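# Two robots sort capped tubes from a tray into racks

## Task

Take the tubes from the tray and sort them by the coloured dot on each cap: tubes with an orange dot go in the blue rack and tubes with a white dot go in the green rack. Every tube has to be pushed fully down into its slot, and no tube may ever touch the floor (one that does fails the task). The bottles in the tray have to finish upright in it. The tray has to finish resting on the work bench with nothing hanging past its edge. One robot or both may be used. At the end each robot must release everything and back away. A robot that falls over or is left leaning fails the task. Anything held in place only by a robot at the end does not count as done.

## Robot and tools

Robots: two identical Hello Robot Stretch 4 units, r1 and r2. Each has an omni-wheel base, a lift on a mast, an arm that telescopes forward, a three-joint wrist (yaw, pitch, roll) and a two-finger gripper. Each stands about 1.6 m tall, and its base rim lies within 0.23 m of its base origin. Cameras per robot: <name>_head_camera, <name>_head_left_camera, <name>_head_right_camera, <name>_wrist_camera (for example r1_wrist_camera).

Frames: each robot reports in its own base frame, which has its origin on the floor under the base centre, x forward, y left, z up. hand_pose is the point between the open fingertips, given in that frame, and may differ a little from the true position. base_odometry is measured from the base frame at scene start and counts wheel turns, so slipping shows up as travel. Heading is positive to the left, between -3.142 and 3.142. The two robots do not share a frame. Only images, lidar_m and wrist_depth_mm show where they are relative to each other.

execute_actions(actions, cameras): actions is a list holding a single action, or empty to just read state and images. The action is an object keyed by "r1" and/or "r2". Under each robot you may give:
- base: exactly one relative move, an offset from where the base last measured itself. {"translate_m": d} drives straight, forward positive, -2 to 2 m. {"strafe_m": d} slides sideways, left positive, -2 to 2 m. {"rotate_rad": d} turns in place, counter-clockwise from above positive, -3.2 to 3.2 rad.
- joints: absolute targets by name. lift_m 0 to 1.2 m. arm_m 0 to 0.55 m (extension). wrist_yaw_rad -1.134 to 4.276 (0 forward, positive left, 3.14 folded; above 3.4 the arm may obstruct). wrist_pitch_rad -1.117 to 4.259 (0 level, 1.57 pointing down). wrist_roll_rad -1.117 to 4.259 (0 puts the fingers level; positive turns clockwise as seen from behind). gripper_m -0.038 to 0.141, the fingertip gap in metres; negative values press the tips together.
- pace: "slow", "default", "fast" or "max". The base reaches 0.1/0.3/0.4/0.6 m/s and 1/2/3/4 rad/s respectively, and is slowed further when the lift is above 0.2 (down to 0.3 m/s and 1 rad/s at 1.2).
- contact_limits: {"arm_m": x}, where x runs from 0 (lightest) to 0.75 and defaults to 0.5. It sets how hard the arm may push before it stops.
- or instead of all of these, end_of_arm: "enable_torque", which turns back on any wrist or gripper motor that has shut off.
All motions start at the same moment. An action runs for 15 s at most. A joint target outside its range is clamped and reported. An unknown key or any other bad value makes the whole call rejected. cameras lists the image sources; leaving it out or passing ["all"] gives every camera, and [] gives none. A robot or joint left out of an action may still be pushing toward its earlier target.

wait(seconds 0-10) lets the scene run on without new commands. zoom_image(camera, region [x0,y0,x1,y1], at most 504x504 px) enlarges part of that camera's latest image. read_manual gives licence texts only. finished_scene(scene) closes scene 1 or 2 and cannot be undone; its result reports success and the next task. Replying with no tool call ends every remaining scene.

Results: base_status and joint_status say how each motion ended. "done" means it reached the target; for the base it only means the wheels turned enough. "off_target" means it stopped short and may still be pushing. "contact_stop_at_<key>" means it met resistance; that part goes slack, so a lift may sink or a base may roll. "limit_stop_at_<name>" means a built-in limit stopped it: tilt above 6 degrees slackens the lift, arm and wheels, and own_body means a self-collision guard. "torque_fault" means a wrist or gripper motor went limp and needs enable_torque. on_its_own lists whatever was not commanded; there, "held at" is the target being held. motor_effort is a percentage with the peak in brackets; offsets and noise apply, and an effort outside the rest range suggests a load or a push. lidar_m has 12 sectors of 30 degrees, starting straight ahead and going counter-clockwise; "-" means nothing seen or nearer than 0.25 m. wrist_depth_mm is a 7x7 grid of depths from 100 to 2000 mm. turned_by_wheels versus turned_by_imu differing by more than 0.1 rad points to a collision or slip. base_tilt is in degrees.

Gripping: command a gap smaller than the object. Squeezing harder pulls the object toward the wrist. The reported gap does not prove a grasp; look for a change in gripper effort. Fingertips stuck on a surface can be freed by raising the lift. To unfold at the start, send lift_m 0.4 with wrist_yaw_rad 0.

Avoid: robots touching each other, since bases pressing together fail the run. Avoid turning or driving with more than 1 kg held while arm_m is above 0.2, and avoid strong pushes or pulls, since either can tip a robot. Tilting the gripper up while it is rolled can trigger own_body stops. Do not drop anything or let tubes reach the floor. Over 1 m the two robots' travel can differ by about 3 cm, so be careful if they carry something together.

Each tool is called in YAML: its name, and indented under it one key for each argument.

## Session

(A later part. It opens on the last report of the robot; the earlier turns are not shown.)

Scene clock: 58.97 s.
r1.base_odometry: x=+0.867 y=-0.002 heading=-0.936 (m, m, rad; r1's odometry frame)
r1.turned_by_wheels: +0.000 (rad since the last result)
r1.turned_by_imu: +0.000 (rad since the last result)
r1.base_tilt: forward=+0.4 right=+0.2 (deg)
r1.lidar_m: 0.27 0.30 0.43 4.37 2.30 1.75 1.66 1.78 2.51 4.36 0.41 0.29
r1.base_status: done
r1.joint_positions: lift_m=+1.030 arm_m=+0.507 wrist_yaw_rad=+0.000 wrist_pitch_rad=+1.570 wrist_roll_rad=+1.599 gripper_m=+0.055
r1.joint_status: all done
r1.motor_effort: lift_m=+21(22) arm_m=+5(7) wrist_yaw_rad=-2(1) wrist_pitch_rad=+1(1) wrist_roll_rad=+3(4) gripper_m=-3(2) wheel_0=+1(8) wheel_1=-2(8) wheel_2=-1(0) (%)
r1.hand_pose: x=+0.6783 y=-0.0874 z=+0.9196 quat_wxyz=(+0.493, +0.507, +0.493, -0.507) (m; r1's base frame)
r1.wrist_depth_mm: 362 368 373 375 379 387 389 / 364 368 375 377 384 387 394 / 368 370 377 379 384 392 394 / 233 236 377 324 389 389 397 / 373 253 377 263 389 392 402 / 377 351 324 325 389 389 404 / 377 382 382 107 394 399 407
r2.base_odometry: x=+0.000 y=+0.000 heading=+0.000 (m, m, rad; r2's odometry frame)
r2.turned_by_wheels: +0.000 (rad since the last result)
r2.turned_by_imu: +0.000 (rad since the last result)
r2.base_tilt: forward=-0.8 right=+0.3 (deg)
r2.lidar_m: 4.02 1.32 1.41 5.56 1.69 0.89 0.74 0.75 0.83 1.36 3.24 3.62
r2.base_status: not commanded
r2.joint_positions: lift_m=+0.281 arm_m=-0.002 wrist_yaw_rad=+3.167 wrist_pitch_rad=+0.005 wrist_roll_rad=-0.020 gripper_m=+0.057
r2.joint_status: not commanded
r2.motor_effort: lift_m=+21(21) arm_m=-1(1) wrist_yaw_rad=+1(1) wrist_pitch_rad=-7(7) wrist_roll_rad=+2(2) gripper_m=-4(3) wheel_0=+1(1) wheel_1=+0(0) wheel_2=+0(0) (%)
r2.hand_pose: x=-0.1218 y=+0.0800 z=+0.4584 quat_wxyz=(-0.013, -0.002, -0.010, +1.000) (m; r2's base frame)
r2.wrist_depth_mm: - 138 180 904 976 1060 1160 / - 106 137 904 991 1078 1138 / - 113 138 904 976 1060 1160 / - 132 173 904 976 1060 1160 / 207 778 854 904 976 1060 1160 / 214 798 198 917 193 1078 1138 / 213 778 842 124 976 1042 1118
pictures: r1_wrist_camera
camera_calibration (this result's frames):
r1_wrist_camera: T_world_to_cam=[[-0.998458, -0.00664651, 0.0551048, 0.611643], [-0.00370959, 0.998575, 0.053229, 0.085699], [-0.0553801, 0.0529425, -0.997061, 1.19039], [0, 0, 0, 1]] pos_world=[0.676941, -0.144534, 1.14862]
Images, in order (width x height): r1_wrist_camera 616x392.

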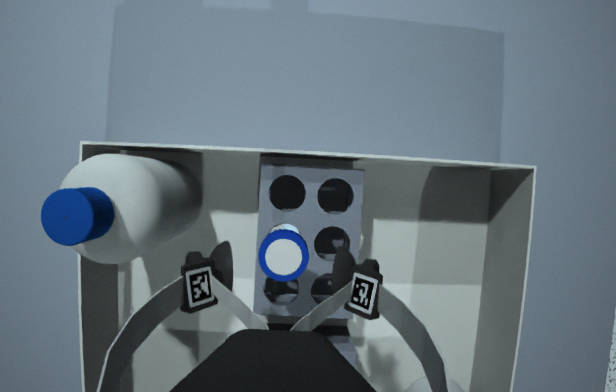

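execute_actions:
  actions:
    - {"r1":{"joints":{"lift_m":0.983},"pace":"fast"}}
  cameras: []

execute_actions:
  actions:
    - {"r1":{"joints":{"gripper_m":0.015}}}
  cameras: []

execute_actions:
  actions:
    - {"r1":{"joints":{"lift_m":1.055},"pace":"fast"}}
  cameras: ["r1_wrist_camera"]

execute_actions:
  actions:
    - {"r1":{"base":{"strafe_m":-0.371},"joints":{"arm_m":0.502},"pace":"fast"}}
  cameras: ["r1_wrist_camera"]

Scene clock: 60.80 s.
r1.base_odometry: x=+0.867 y=-0.002 heading=-0.936 (m, m, rad; r1's odometry frame)
r1.turned_by_wheels: +0.000 (rad since the last result)
r1.turned_by_imu: +0.000 (rad since the last result)
r1.base_tilt: forward=+0.3 right=+0.4 (deg)
r1.lidar_m: 0.26 0.28 0.42 4.35 2.30 1.74 1.66 1.78 2.48 4.37 0.41 0.29
r1.base_status: not commanded
r1.joint_positions: lift_m=+0.983 arm_m=+0.507 wrist_yaw_rad=+0.000 wrist_pitch_rad=+1.570 wrist_roll_rad=+1.599 gripper_m=+0.055
r1.joint_status: all done
r1.motor_effort: lift_m=+17(20) arm_m=+5(5) wrist_yaw_rad=-3(1) wrist_pitch_rad=+1(0) wrist_roll_rad=+4(1) gripper_m=-4(3) wheel_0=+1(1) wheel_1=-1(1) wheel_2=-1(1) (%)
r1.hand_pose: x=+0.6783 y=-0.0874 z=+0.8729 quat_wxyz=(+0.493, +0.507, +0.493, -0.507) (m; r1's base frame)
r1.wrist_depth_mm: 320 322 327 329 336 338 342 / 322 325 329 334 336 342 343 / 324 325 330 334 338 343 347 / 184 204 330 277 340 343 298 / 186 220 332 274 343 345 301 / 304 330 215 216 282 347 297 / 301 334 338 108 347 349 297
r2.base_odometry: x=+0.000 y=+0.000 heading=+0.000 (m, m, rad; r2's odometry frame)
r2.turned_by_wheels: +0.000 (rad since the last result)
r2.turned_by_imu: +0.000 (rad since the last result)
r2.base_tilt: forward=-0.8 right=+0.3 (deg)
r2.lidar_m: 4.00 1.31 1.42 5.54 1.68 0.90 0.74 0.73 0.85 1.38 3.24 3.64
r2.base_status: not commanded
r2.joint_positions: lift_m=+0.281 arm_m=-0.002 wrist_yaw_rad=+3.167 wrist_pitch_rad=+0.005 wrist_roll_rad=-0.020 gripper_m=+0.057
r2.joint_status: not commanded
r2.motor_effort: lift_m=+21(21) arm_m=-1(1) wrist_yaw_rad=+1(2) wrist_pitch_rad=-9(6) wrist_roll_rad=+1(1) gripper_m=-5(4) wheel_0=+0(0) wheel_1=+0(0) wheel_2=+0(0) (%)
r2.hand_pose: x=-0.1218 y=+0.0800 z=+0.4584 quat_wxyz=(-0.013, -0.002, -0.010, +1.000) (m; r2's base frame)
r2.wrist_depth_mm: - 138 180 891 960 1060 1160 / - 106 138 904 976 1060 1160 / - 112 138 904 960 1078 1160 / - 132 173 904 976 1078 1160 / 208 778 842 904 976 1060 1160 / 215 788 198 917 192 1078 1160 / 213 778 842 124 976 1042 1118
pictures: none
No camera images: the call's "cameras" was empty. Leave "cameras" out to get every camera's image.

Scene clock: 62.00 s.
r1.base_odometry: x=+0.867 y=-0.002 heading=-0.936 (m, m, rad; r1's odometry frame)
r1.turned_by_wheels: +0.000 (rad since the last result)
r1.turned_by_imu: +0.000 (rad since the last result)
r1.base_tilt: forward=+0.3 right=+0.3 (deg)
r1.lidar_m: 0.27 0.31 0.39 4.34 2.30 1.72 1.66 1.77 2.52 4.38 0.42 0.32
r1.base_status: not commanded
r1.joint_positions: lift_m=+0.983 arm_m=+0.507 wrist_yaw_rad=+0.000 wrist_pitch_rad=+1.570 wrist_roll_rad=+1.599 gripper_m=+0.015
r1.joint_status: all done
r1.motor_effort: lift_m=+17(17) arm_m=+6(5) wrist_yaw_rad=-2(2) wrist_pitch_rad=+1(0) wrist_roll_rad=+3(3) gripper_m=-13(9) wheel_0=+1(1) wheel_1=-2(1) wheel_2=-1(1) (%)
r1.hand_pose: x=+0.6783 y=-0.0874 z=+0.8729 quat_wxyz=(+0.493, +0.507, +0.493, -0.507) (m; r1's base frame)
r1.wrist_depth_mm: 320 324 325 330 334 340 342 / 320 324 329 332 338 342 343 / 322 325 330 334 338 342 347 / 184 204 330 278 338 342 298 / 186 220 330 250 342 345 303 / 304 330 195 211 191 347 296 / 303 334 338 107 345 351 297
r2.base_odometry: x=+0.000 y=+0.000 heading=+0.000 (m, m, rad; r2's odometry frame)
r2.turned_by_wheels: +0.000 (rad since the last result)
r2.turned_by_imu: +0.000 (rad since the last result)
r2.base_tilt: forward=-0.8 right=+0.3 (deg)
r2.lidar_m: 4.00 1.32 1.41 5.52 1.69 0.90 0.74 0.72 0.84 1.38 3.24 3.63
r2.base_status: not commanded
r2.joint_positions: lift_m=+0.281 arm_m=-0.002 wrist_yaw_rad=+3.167 wrist_pitch_rad=+0.005 wrist_roll_rad=-0.020 gripper_m=+0.057
r2.joint_status: not commanded
r2.motor_effort: lift_m=+21(21) arm_m=-1(1) wrist_yaw_rad=+0(2) wrist_pitch_rad=-7(8) wrist_roll_rad=+3(1) gripper_m=-4(4) wheel_0=+0(0) wheel_1=+0(0) wheel_2=+0(0) (%)
r2.hand_pose: x=-0.1218 y=+0.0800 z=+0.4584 quat_wxyz=(-0.013, -0.002, -0.010, +1.000) (m; r2's base frame)
r2.wrist_depth_mm: - 138 180 904 976 1060 1138 / - 106 137 917 976 1060 1138 / - 113 138 904 976 1060 1160 / - 132 173 891 976 1042 1160 / 207 788 842 904 960 1060 1138 / 215 788 198 904 192 1078 1138 / 213 778 854 124 976 1042 1118
pictures: none
No camera images: the call's "cameras" was empty. Leave "cameras" out to get every camera's image.

Scene clock: 63.03 s.
r1.base_odometry: x=+0.867 y=-0.002 heading=-0.936 (m, m, rad; r1's odometry frame)
r1.turned_by_wheels: +0.000 (rad since the last result)
r1.turned_by_imu: +0.000 (rad since the last result)
r1.base_tilt: forward=+0.4 right=+0.2 (deg)
r1.lidar_m: 0.27 0.31 0.43 4.37 2.33 1.73 1.66 1.79 2.52 4.37 0.42 0.29
r1.base_status: not commanded
r1.joint_positions: lift_m=+1.055 arm_m=+0.507 wrist_yaw_rad=+0.000 wrist_pitch_rad=+1.570 wrist_roll_rad=+1.599 gripper_m=+0.015
r1.joint_status: all done
r1.motor_effort: lift_m=+21(23) arm_m=+5(5) wrist_yaw_rad=-3(2) wrist_pitch_rad=+1(0) wrist_roll_rad=+4(4) gripper_m=-11(10) wheel_0=+1(1) wheel_1=-1(2) wheel_2=-1(0) (%)
r1.hand_pose: x=+0.6783 y=-0.0874 z=+0.9446 quat_wxyz=(+0.493, +0.507, +0.493, -0.507) (m; r1's base frame)
r1.wrist_depth_mm: 384 392 397 399 407 413 413 / 389 394 399 404 410 413 418 / 394 394 399 404 410 415 421 / 394 258 399 347 410 415 421 / 399 327 402 250 415 418 427 / 402 351 194 211 191 418 430 / 404 407 410 107 418 407 433
r2.base_odometry: x=+0.000 y=+0.000 heading=+0.000 (m, m, rad; r2's odometry frame)
r2.turned_by_wheels: +0.000 (rad since the last result)
r2.turned_by_imu: +0.000 (rad since the last result)
r2.base_tilt: forward=-0.9 right=+0.4 (deg)
r2.lidar_m: 4.00 1.33 1.41 5.54 1.67 0.91 0.75 0.74 0.84 1.37 3.23 3.62
r2.base_status: not commanded
r2.joint_positions: lift_m=+0.281 arm_m=-0.002 wrist_yaw_rad=+3.167 wrist_pitch_rad=+0.005 wrist_roll_rad=-0.020 gripper_m=+0.057
r2.joint_status: not commanded
r2.motor_effort: lift_m=+21(21) arm_m=-1(1) wrist_yaw_rad=+0(1) wrist_pitch_rad=-8(7) wrist_roll_rad=+0(1) gripper_m=-4(6) wheel_0=+1(1) wheel_1=+0(0) wheel_2=+0(0) (%)
r2.hand_pose: x=-0.1218 y=+0.0800 z=+0.4584 quat_wxyz=(-0.013, -0.002, -0.010, +1.000) (m; r2's base frame)
r2.wrist_depth_mm: - 138 180 917 976 1060 1138 / - 106 138 891 976 1060 1138 / - 113 137 904 976 1060 1160 / - 132 173 904 976 1060 1160 / 207 788 831 917 976 1060 1160 / 214 788 198 904 192 1060 1138 / 214 778 842 124 960 1042 1138
pictures: r1_wrist_camera
camera_calibration (this result's frames):
r1_wrist_camera: T_world_to_cam=[[-0.998458, -0.0066464, 0.0551049, 0.61027], [-0.00370947, 0.998575, 0.053229, 0.0843679], [-0.0553802, 0.0529425, -0.997061, 1.21532], [0, 0, 0, 1]] pos_world=[0.676947, -0.144534, 1.17363]
Images, in order (width x height): r1_wrist_camera 616x392.

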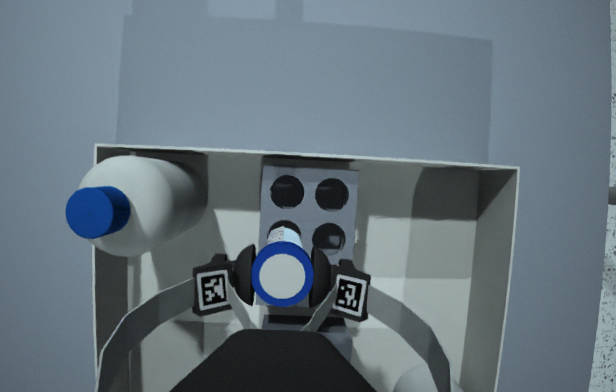

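Scene clock: 65.43 s.
r1.base_odometry: x=+0.569 y=-0.223 heading=-0.936 (m, m, rad; r1's odometry frame)
r1.turned_by_wheels: +0.000 (rad since the last result)
r1.turned_by_imu: -0.001 (rad since the last result)
r1.base_tilt: forward=+0.3 right=+0.4 (deg)
r1.lidar_m: 0.25 0.28 0.40 4.71 2.33 1.76 1.67 1.80 2.50 3.98 0.41 0.28
r1.base_status: done
r1.joint_positions: lift_m=+1.055 arm_m=+0.503 wrist_yaw_rad=+0.000 wrist_pitch_rad=+1.570 wrist_roll_rad=+1.599 gripper_m=+0.015
r1.joint_status: all done
r1.motor_effort: lift_m=+21(21) arm_m=-5(8) wrist_yaw_rad=-2(2) wrist_pitch_rad=+0(1) wrist_roll_rad=+5(4) gripper_m=-11(13) wheel_0=-1(8) wheel_1=+1(9) wheel_2=+0(2) (%)
r1.hand_pose: x=+0.6740 y=-0.0874 z=+0.9446 quat_wxyz=(+0.493, +0.507, +0.493, -0.507) (m; r1's base frame)
r1.wrist_depth_mm: 387 392 397 402 407 410 413 / 389 394 399 404 407 413 418 / 392 397 402 347 410 415 421 / 397 399 407 351 415 421 424 / 397 402 407 250 418 421 427 / 402 404 194 211 191 427 430 / 404 407 413 107 421 430 433
r2.base_odometry: x=+0.000 y=+0.000 heading=+0.000 (m, m, rad; r2's odometry frame)
r2.turned_by_wheels: +0.000 (rad since the last result)
r2.turned_by_imu: +0.000 (rad since the last result)
r2.base_tilt: forward=-0.8 right=+0.3 (deg)
r2.lidar_m: 4.01 1.31 1.41 5.54 1.65 0.89 0.74 0.72 0.85 1.35 3.24 3.62
r2.base_status: not commanded
r2.joint_positions: lift_m=+0.281 arm_m=-0.002 wrist_yaw_rad=+3.167 wrist_pitch_rad=+0.005 wrist_roll_rad=-0.020 gripper_m=+0.057
r2.joint_status: not commanded
r2.motor_effort: lift_m=+21(21) arm_m=-1(1) wrist_yaw_rad=+3(2) wrist_pitch_rad=-7(8) wrist_roll_rad=+1(1) gripper_m=-5(4) wheel_0=+1(0) wheel_1=+0(0) wheel_2=+0(0) (%)
r2.hand_pose: x=-0.1218 y=+0.0800 z=+0.4584 quat_wxyz=(-0.013, -0.002, -0.010, +1.000) (m; r2's base frame)
r2.wrist_depth_mm: - 138 181 904 976 1060 1160 / - 106 137 891 976 1060 1160 / - 113 138 904 976 1060 1160 / - 132 173 904 976 1060 1160 / 207 788 842 917 976 1060 1138 / 215 788 197 904 192 1060 1160 / 214 778 842 124 976 1042 1098
pictures: r1_wrist_camera
camera_calibration (this result's frames):
r1_wrist_camera: T_world_to_cam=[[-0.998458, -0.00663493, 0.0551169, 0.605974], [-0.00369736, 0.998575, 0.053229, 0.0843438], [-0.0553916, 0.0529432, -0.99706, 1.21509], [0, 0, 0, 1]] pos_world=[0.672657, -0.144534, 1.17363]
Images, in order (width x height): r1_wrist_camera 616x392.

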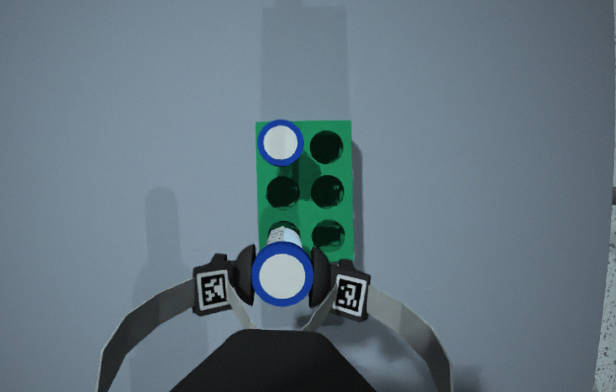

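execute_actions:
  actions:
    - {"r1":{"base":{"strafe_m":0.001},"joints":{"lift_m":0.982},"pace":"slow"}}
  cameras: []

execute_actions:
  actions:
    - {"r1":{"joints":{"gripper_m":0.055,"lift_m":0.979}}}
  cameras: []

execute_actions:
  actions:
    - {"r1":{"joints":{"lift_m":1.04},"pace":"fast"}}
  cameras: ["r1_wrist_camera"]

execute_actions:
  actions:
    - {"r1":{"base":{"translate_m":-0.25},"joints":{"arm_m":0.05},"pace":"fast"}}
  cameras: ["r1_head_left_camera"]

Scene clock: 68.07 s.
r1.base_odometry: x=+0.569 y=-0.222 heading=-0.936 (m, m, rad; r1's odometry frame)
r1.turned_by_wheels: +0.000 (rad since the last result)
r1.turned_by_imu: +0.000 (rad since the last result)
r1.base_tilt: forward=+0.3 right=+0.4 (deg)
r1.lidar_m: 0.27 0.28 0.39 4.73 2.31 1.74 1.69 1.77 2.51 3.99 0.40 0.29
r1.base_status: done
r1.joint_positions: lift_m=+0.982 arm_m=+0.503 wrist_yaw_rad=+0.000 wrist_pitch_rad=+1.570 wrist_roll_rad=+1.599 gripper_m=+0.015
r1.joint_status: all done
r1.motor_effort: lift_m=+16(20) arm_m=-5(4) wrist_yaw_rad=-2(2) wrist_pitch_rad=+1(1) wrist_roll_rad=+2(2) gripper_m=-12(12) wheel_0=+0(4) wheel_1=-1(4) wheel_2=+0(1) (%)
r1.hand_pose: x=+0.6740 y=-0.0874 z=+0.8719 quat_wxyz=(+0.493, +0.507, +0.493, -0.507) (m; r1's base frame)
r1.wrist_depth_mm: 317 320 325 329 334 338 343 / 320 324 329 330 336 340 343 / 322 325 329 274 338 342 345 / 325 329 330 330 342 343 347 / 329 332 334 251 342 347 351 / 329 332 195 211 191 349 355 / 332 336 338 107 347 353 357
r2.base_odometry: x=+0.000 y=+0.000 heading=+0.000 (m, m, rad; r2's odometry frame)
r2.turned_by_wheels: +0.000 (rad since the last result)
r2.turned_by_imu: +0.000 (rad since the last result)
r2.base_tilt: forward=-0.8 right=+0.4 (deg)
r2.lidar_m: 4.01 1.31 1.40 5.54 1.67 0.90 0.74 0.73 0.85 1.38 3.22 3.64
r2.base_status: not commanded
r2.joint_positions: lift_m=+0.281 arm_m=-0.002 wrist_yaw_rad=+3.167 wrist_pitch_rad=+0.005 wrist_roll_rad=-0.020 gripper_m=+0.057
r2.joint_status: not commanded
r2.motor_effort: lift_m=+21(21) arm_m=-1(1) wrist_yaw_rad=+1(1) wrist_pitch_rad=-7(7) wrist_roll_rad=+3(2) gripper_m=-5(4) wheel_0=+1(0) wheel_1=+0(0) wheel_2=+0(0) (%)
r2.hand_pose: x=-0.1218 y=+0.0800 z=+0.4584 quat_wxyz=(-0.013, -0.002, -0.010, +1.000) (m; r2's base frame)
r2.wrist_depth_mm: - 138 181 904 976 1060 1138 / - 106 138 904 960 1060 1160 / - 113 138 904 976 1060 1160 / - 132 173 917 991 1078 1160 / 207 788 842 904 976 1060 1160 / 214 788 197 904 192 1060 1160 / 214 778 842 124 976 1025 1118
pictures: none
No camera images: the call's "cameras" was empty. Leave "cameras" out to get every camera's image.

Scene clock: 69.27 s.
r1.base_odometry: x=+0.569 y=-0.222 heading=-0.936 (m, m, rad; r1's odometry frame)
r1.turned_by_wheels: +0.000 (rad since the last result)
r1.turned_by_imu: +0.000 (rad since the last result)
r1.base_tilt: forward=+0.5 right=+0.3 (deg)
r1.lidar_m: 0.26 0.28 0.40 4.72 2.32 1.72 1.67 1.78 2.49 3.98 0.40 0.27
r1.base_status: not commanded
r1.joint_positions: lift_m=+0.979 arm_m=+0.503 wrist_yaw_rad=+0.000 wrist_pitch_rad=+1.570 wrist_roll_rad=+1.599 gripper_m=+0.055
r1.joint_status: all done
r1.motor_effort: lift_m=+17(16) arm_m=-5(4) wrist_yaw_rad=-2(1) wrist_pitch_rad=+1(1) wrist_roll_rad=+3(3) gripper_m=-3(12) wheel_0=+0(0) wheel_1=-1(1) wheel_2=+0(0) (%)
r1.hand_pose: x=+0.6740 y=-0.0874 z=+0.8689 quat_wxyz=(+0.493, +0.507, +0.493, -0.507) (m; r1's base frame)
r1.wrist_depth_mm: 315 319 324 327 330 334 338 / 319 322 325 327 332 336 340 / 322 324 327 272 336 340 343 / 322 325 329 276 338 342 345 / 325 329 330 272 340 343 347 / 327 330 214 214 342 347 349 / 329 332 334 107 343 349 353
r2.base_odometry: x=+0.000 y=+0.000 heading=+0.000 (m, m, rad; r2's odometry frame)
r2.turned_by_wheels: +0.000 (rad since the last result)
r2.turned_by_imu: +0.000 (rad since the last result)
r2.base_tilt: forward=-0.8 right=+0.3 (deg)
r2.lidar_m: 4.02 1.32 1.42 5.54 1.69 0.91 0.73 0.73 0.85 1.37 3.23 3.64
r2.base_status: not commanded
r2.joint_positions: lift_m=+0.281 arm_m=-0.002 wrist_yaw_rad=+3.167 wrist_pitch_rad=+0.005 wrist_roll_rad=-0.020 gripper_m=+0.057
r2.joint_status: not commanded
r2.motor_effort: lift_m=+21(21) arm_m=-1(1) wrist_yaw_rad=-1(2) wrist_pitch_rad=-7(7) wrist_roll_rad=+3(1) gripper_m=-3(4) wheel_0=+1(0) wheel_1=+0(0) wheel_2=+0(0) (%)
r2.hand_pose: x=-0.1218 y=+0.0800 z=+0.4584 quat_wxyz=(-0.013, -0.002, -0.010, +1.000) (m; r2's base frame)
r2.wrist_depth_mm: - 138 180 917 976 1078 1160 / - 106 138 904 976 1078 1160 / - 113 138 904 960 1060 1160 / - 132 173 904 976 1060 1160 / 207 788 842 904 976 1078 1138 / 214 788 198 904 192 1078 1138 / 213 778 842 124 976 1042 1138
pictures: none
No camera images: the call's "cameras" was empty. Leave "cameras" out to get every camera's image.

Scene clock: 70.23 s.
r1.base_odometry: x=+0.569 y=-0.222 heading=-0.936 (m, m, rad; r1's odometry frame)
r1.turned_by_wheels: +0.000 (rad since the last result)
r1.turned_by_imu: +0.000 (rad since the last result)
r1.base_tilt: forward=+0.4 right=+0.2 (deg)
r1.lidar_m: 0.27 0.29 0.41 4.72 2.31 1.73 1.67 1.80 2.52 4.00 0.38 0.26
r1.base_status: not commanded
r1.joint_positions: lift_m=+1.040 arm_m=+0.503 wrist_yaw_rad=+0.000 wrist_pitch_rad=+1.570 wrist_roll_rad=+1.599 gripper_m=+0.055
r1.joint_status: all done
r1.motor_effort: lift_m=+20(23) arm_m=-5(4) wrist_yaw_rad=-1(2) wrist_pitch_rad=+1(0) wrist_roll_rad=+2(4) gripper_m=-3(3) wheel_0=+0(0) wheel_1=-1(1) wheel_2=+0(0) (%)
r1.hand_pose: x=+0.6740 y=-0.0874 z=+0.9296 quat_wxyz=(+0.493, +0.507, +0.493, -0.507) (m; r1's base frame)
r1.wrist_depth_mm: 373 377 382 387 389 397 399 / 375 379 387 389 394 399 404 / 379 379 387 332 394 402 404 / 379 384 389 336 397 404 407 / 384 389 392 338 402 407 413 / 387 389 394 399 404 413 413 / 389 394 397 107 407 415 418
r2.base_odometry: x=+0.000 y=+0.000 heading=+0.000 (m, m, rad; r2's odometry frame)
r2.turned_by_wheels: +0.000 (rad since the last result)
r2.turned_by_imu: +0.000 (rad since the last result)
r2.base_tilt: forward=-0.8 right=+0.3 (deg)
r2.lidar_m: 4.01 1.32 1.41 5.54 1.66 0.90 0.72 0.73 0.85 1.36 3.25 3.62
r2.base_status: not commanded
r2.joint_positions: lift_m=+0.281 arm_m=-0.002 wrist_yaw_rad=+3.167 wrist_pitch_rad=+0.005 wrist_roll_rad=-0.020 gripper_m=+0.057
r2.joint_status: not commanded
r2.motor_effort: lift_m=+21(21) arm_m=-1(1) wrist_yaw_rad=+1(0) wrist_pitch_rad=-7(8) wrist_roll_rad=+1(1) gripper_m=-4(4) wheel_0=+1(0) wheel_1=+0(0) wheel_2=+0(0) (%)
r2.hand_pose: x=-0.1218 y=+0.0800 z=+0.4584 quat_wxyz=(-0.013, -0.002, -0.010, +1.000) (m; r2's base frame)
r2.wrist_depth_mm: - 138 180 904 976 1078 1138 / - 106 137 891 976 1060 1160 / - 113 138 904 976 1060 1160 / - 132 173 917 976 1060 1160 / 207 788 842 917 960 1060 1138 / 214 788 197 917 192 1078 1160 / 214 778 842 124 976 1042 1118
pictures: r1_wrist_camera
camera_calibration (this result's frames):
r1_wrist_camera: T_world_to_cam=[[-0.998458, -0.00663509, 0.0551172, 0.606789], [-0.00369751, 0.998575, 0.053229, 0.0851413], [-0.0553918, 0.0529432, -0.99706, 1.20015], [0, 0, 0, 1]] pos_world=[0.672646, -0.144534, 1.15865]
Images, in order (width x height): r1_wrist_camera 616x392.

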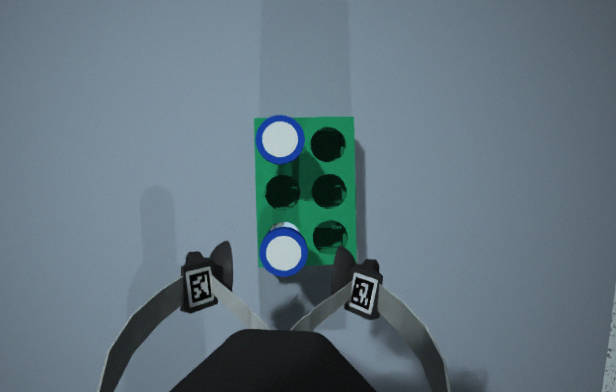

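Scene clock: 72.37 s.
r1.base_odometry: x=+0.421 y=-0.021 heading=-0.936 (m, m, rad; r1's odometry frame)
r1.turned_by_wheels: +0.000 (rad since the last result)
r1.turned_by_imu: +0.000 (rad since the last result)
r1.base_tilt: forward=+0.3 right=+0.3 (deg)
r1.lidar_m: 0.48 0.54 0.75 4.72 1.97 1.49 1.43 1.51 2.15 3.99 4.18 0.55
r1.base_status: done
r1.joint_positions: lift_m=+1.040 arm_m=+0.051 wrist_yaw_rad=+0.000 wrist_pitch_rad=+1.570 wrist_roll_rad=+1.600 gripper_m=+0.055
r1.joint_status: all done
r1.motor_effort: lift_m=+20(20) arm_m=-4(4) wrist_yaw_rad=+0(2) wrist_pitch_rad=+0(1) wrist_roll_rad=+1(3) gripper_m=-4(4) wheel_0=+0(7) wheel_1=+1(2) wheel_2=-1(10) (%)
r1.hand_pose: x=+0.2219 y=-0.0874 z=+0.9296 quat_wxyz=(+0.493, +0.507, +0.493, -0.507) (m; r1's base frame)
r1.wrist_depth_mm: 549 1098 1118 1138 1160 1182 1182 / 1098 1118 1118 1138 1138 1160 1205 / 1118 1118 1138 1160 1160 1182 1205 / 1118 1138 1138 976 946 668 1205 / 1138 1138 1160 960 960 1182 1205 / 1138 1160 1160 1182 960 1229 1229 / 1138 1160 1160 108 1182 1229 1229
r2.base_odometry: x=+0.000 y=+0.000 heading=+0.000 (m, m, rad; r2's odometry frame)
r2.turned_by_wheels: +0.000 (rad since the last result)
r2.turned_by_imu: +0.000 (rad since the last result)
r2.base_tilt: forward=-0.7 right=+0.4 (deg)
r2.lidar_m: 4.01 1.31 1.43 5.55 1.67 0.88 0.74 0.73 0.84 1.37 3.23 3.63
r2.base_status: not commanded
r2.joint_positions: lift_m=+0.281 arm_m=-0.002 wrist_yaw_rad=+3.167 wrist_pitch_rad=+0.005 wrist_roll_rad=-0.020 gripper_m=+0.057
r2.joint_status: not commanded
r2.motor_effort: lift_m=+21(21) arm_m=-1(1) wrist_yaw_rad=+1(1) wrist_pitch_rad=-7(7) wrist_roll_rad=+3(0) gripper_m=-5(6) wheel_0=+1(0) wheel_1=+0(0) wheel_2=+0(0) (%)
r2.hand_pose: x=-0.1218 y=+0.0800 z=+0.4584 quat_wxyz=(-0.013, -0.002, -0.010, +1.000) (m; r2's base frame)
r2.wrist_depth_mm: - 138 180 904 976 1060 1138 / - 106 138 904 976 1078 1138 / - 113 138 904 976 1060 1138 / - 132 174 904 991 1060 1160 / 207 788 842 904 976 1060 1160 / 215 788 198 904 191 1060 1160 / 214 778 842 124 976 1025 1098
pictures: r1_head_left_camera
Images, in order (width x height): r1_head_left_camera 420x672.

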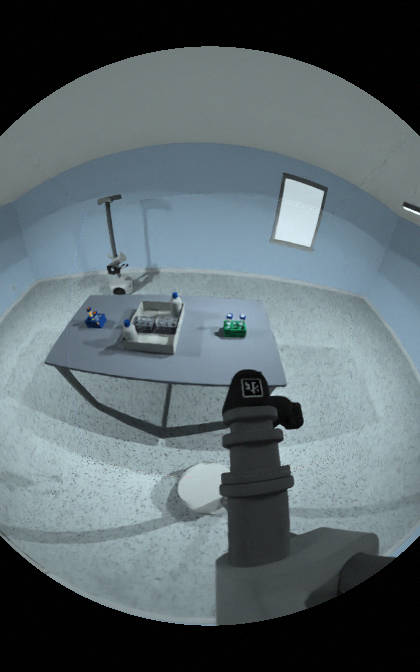

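finished_scene:
  scene: 2

The scene is finished: the task was done.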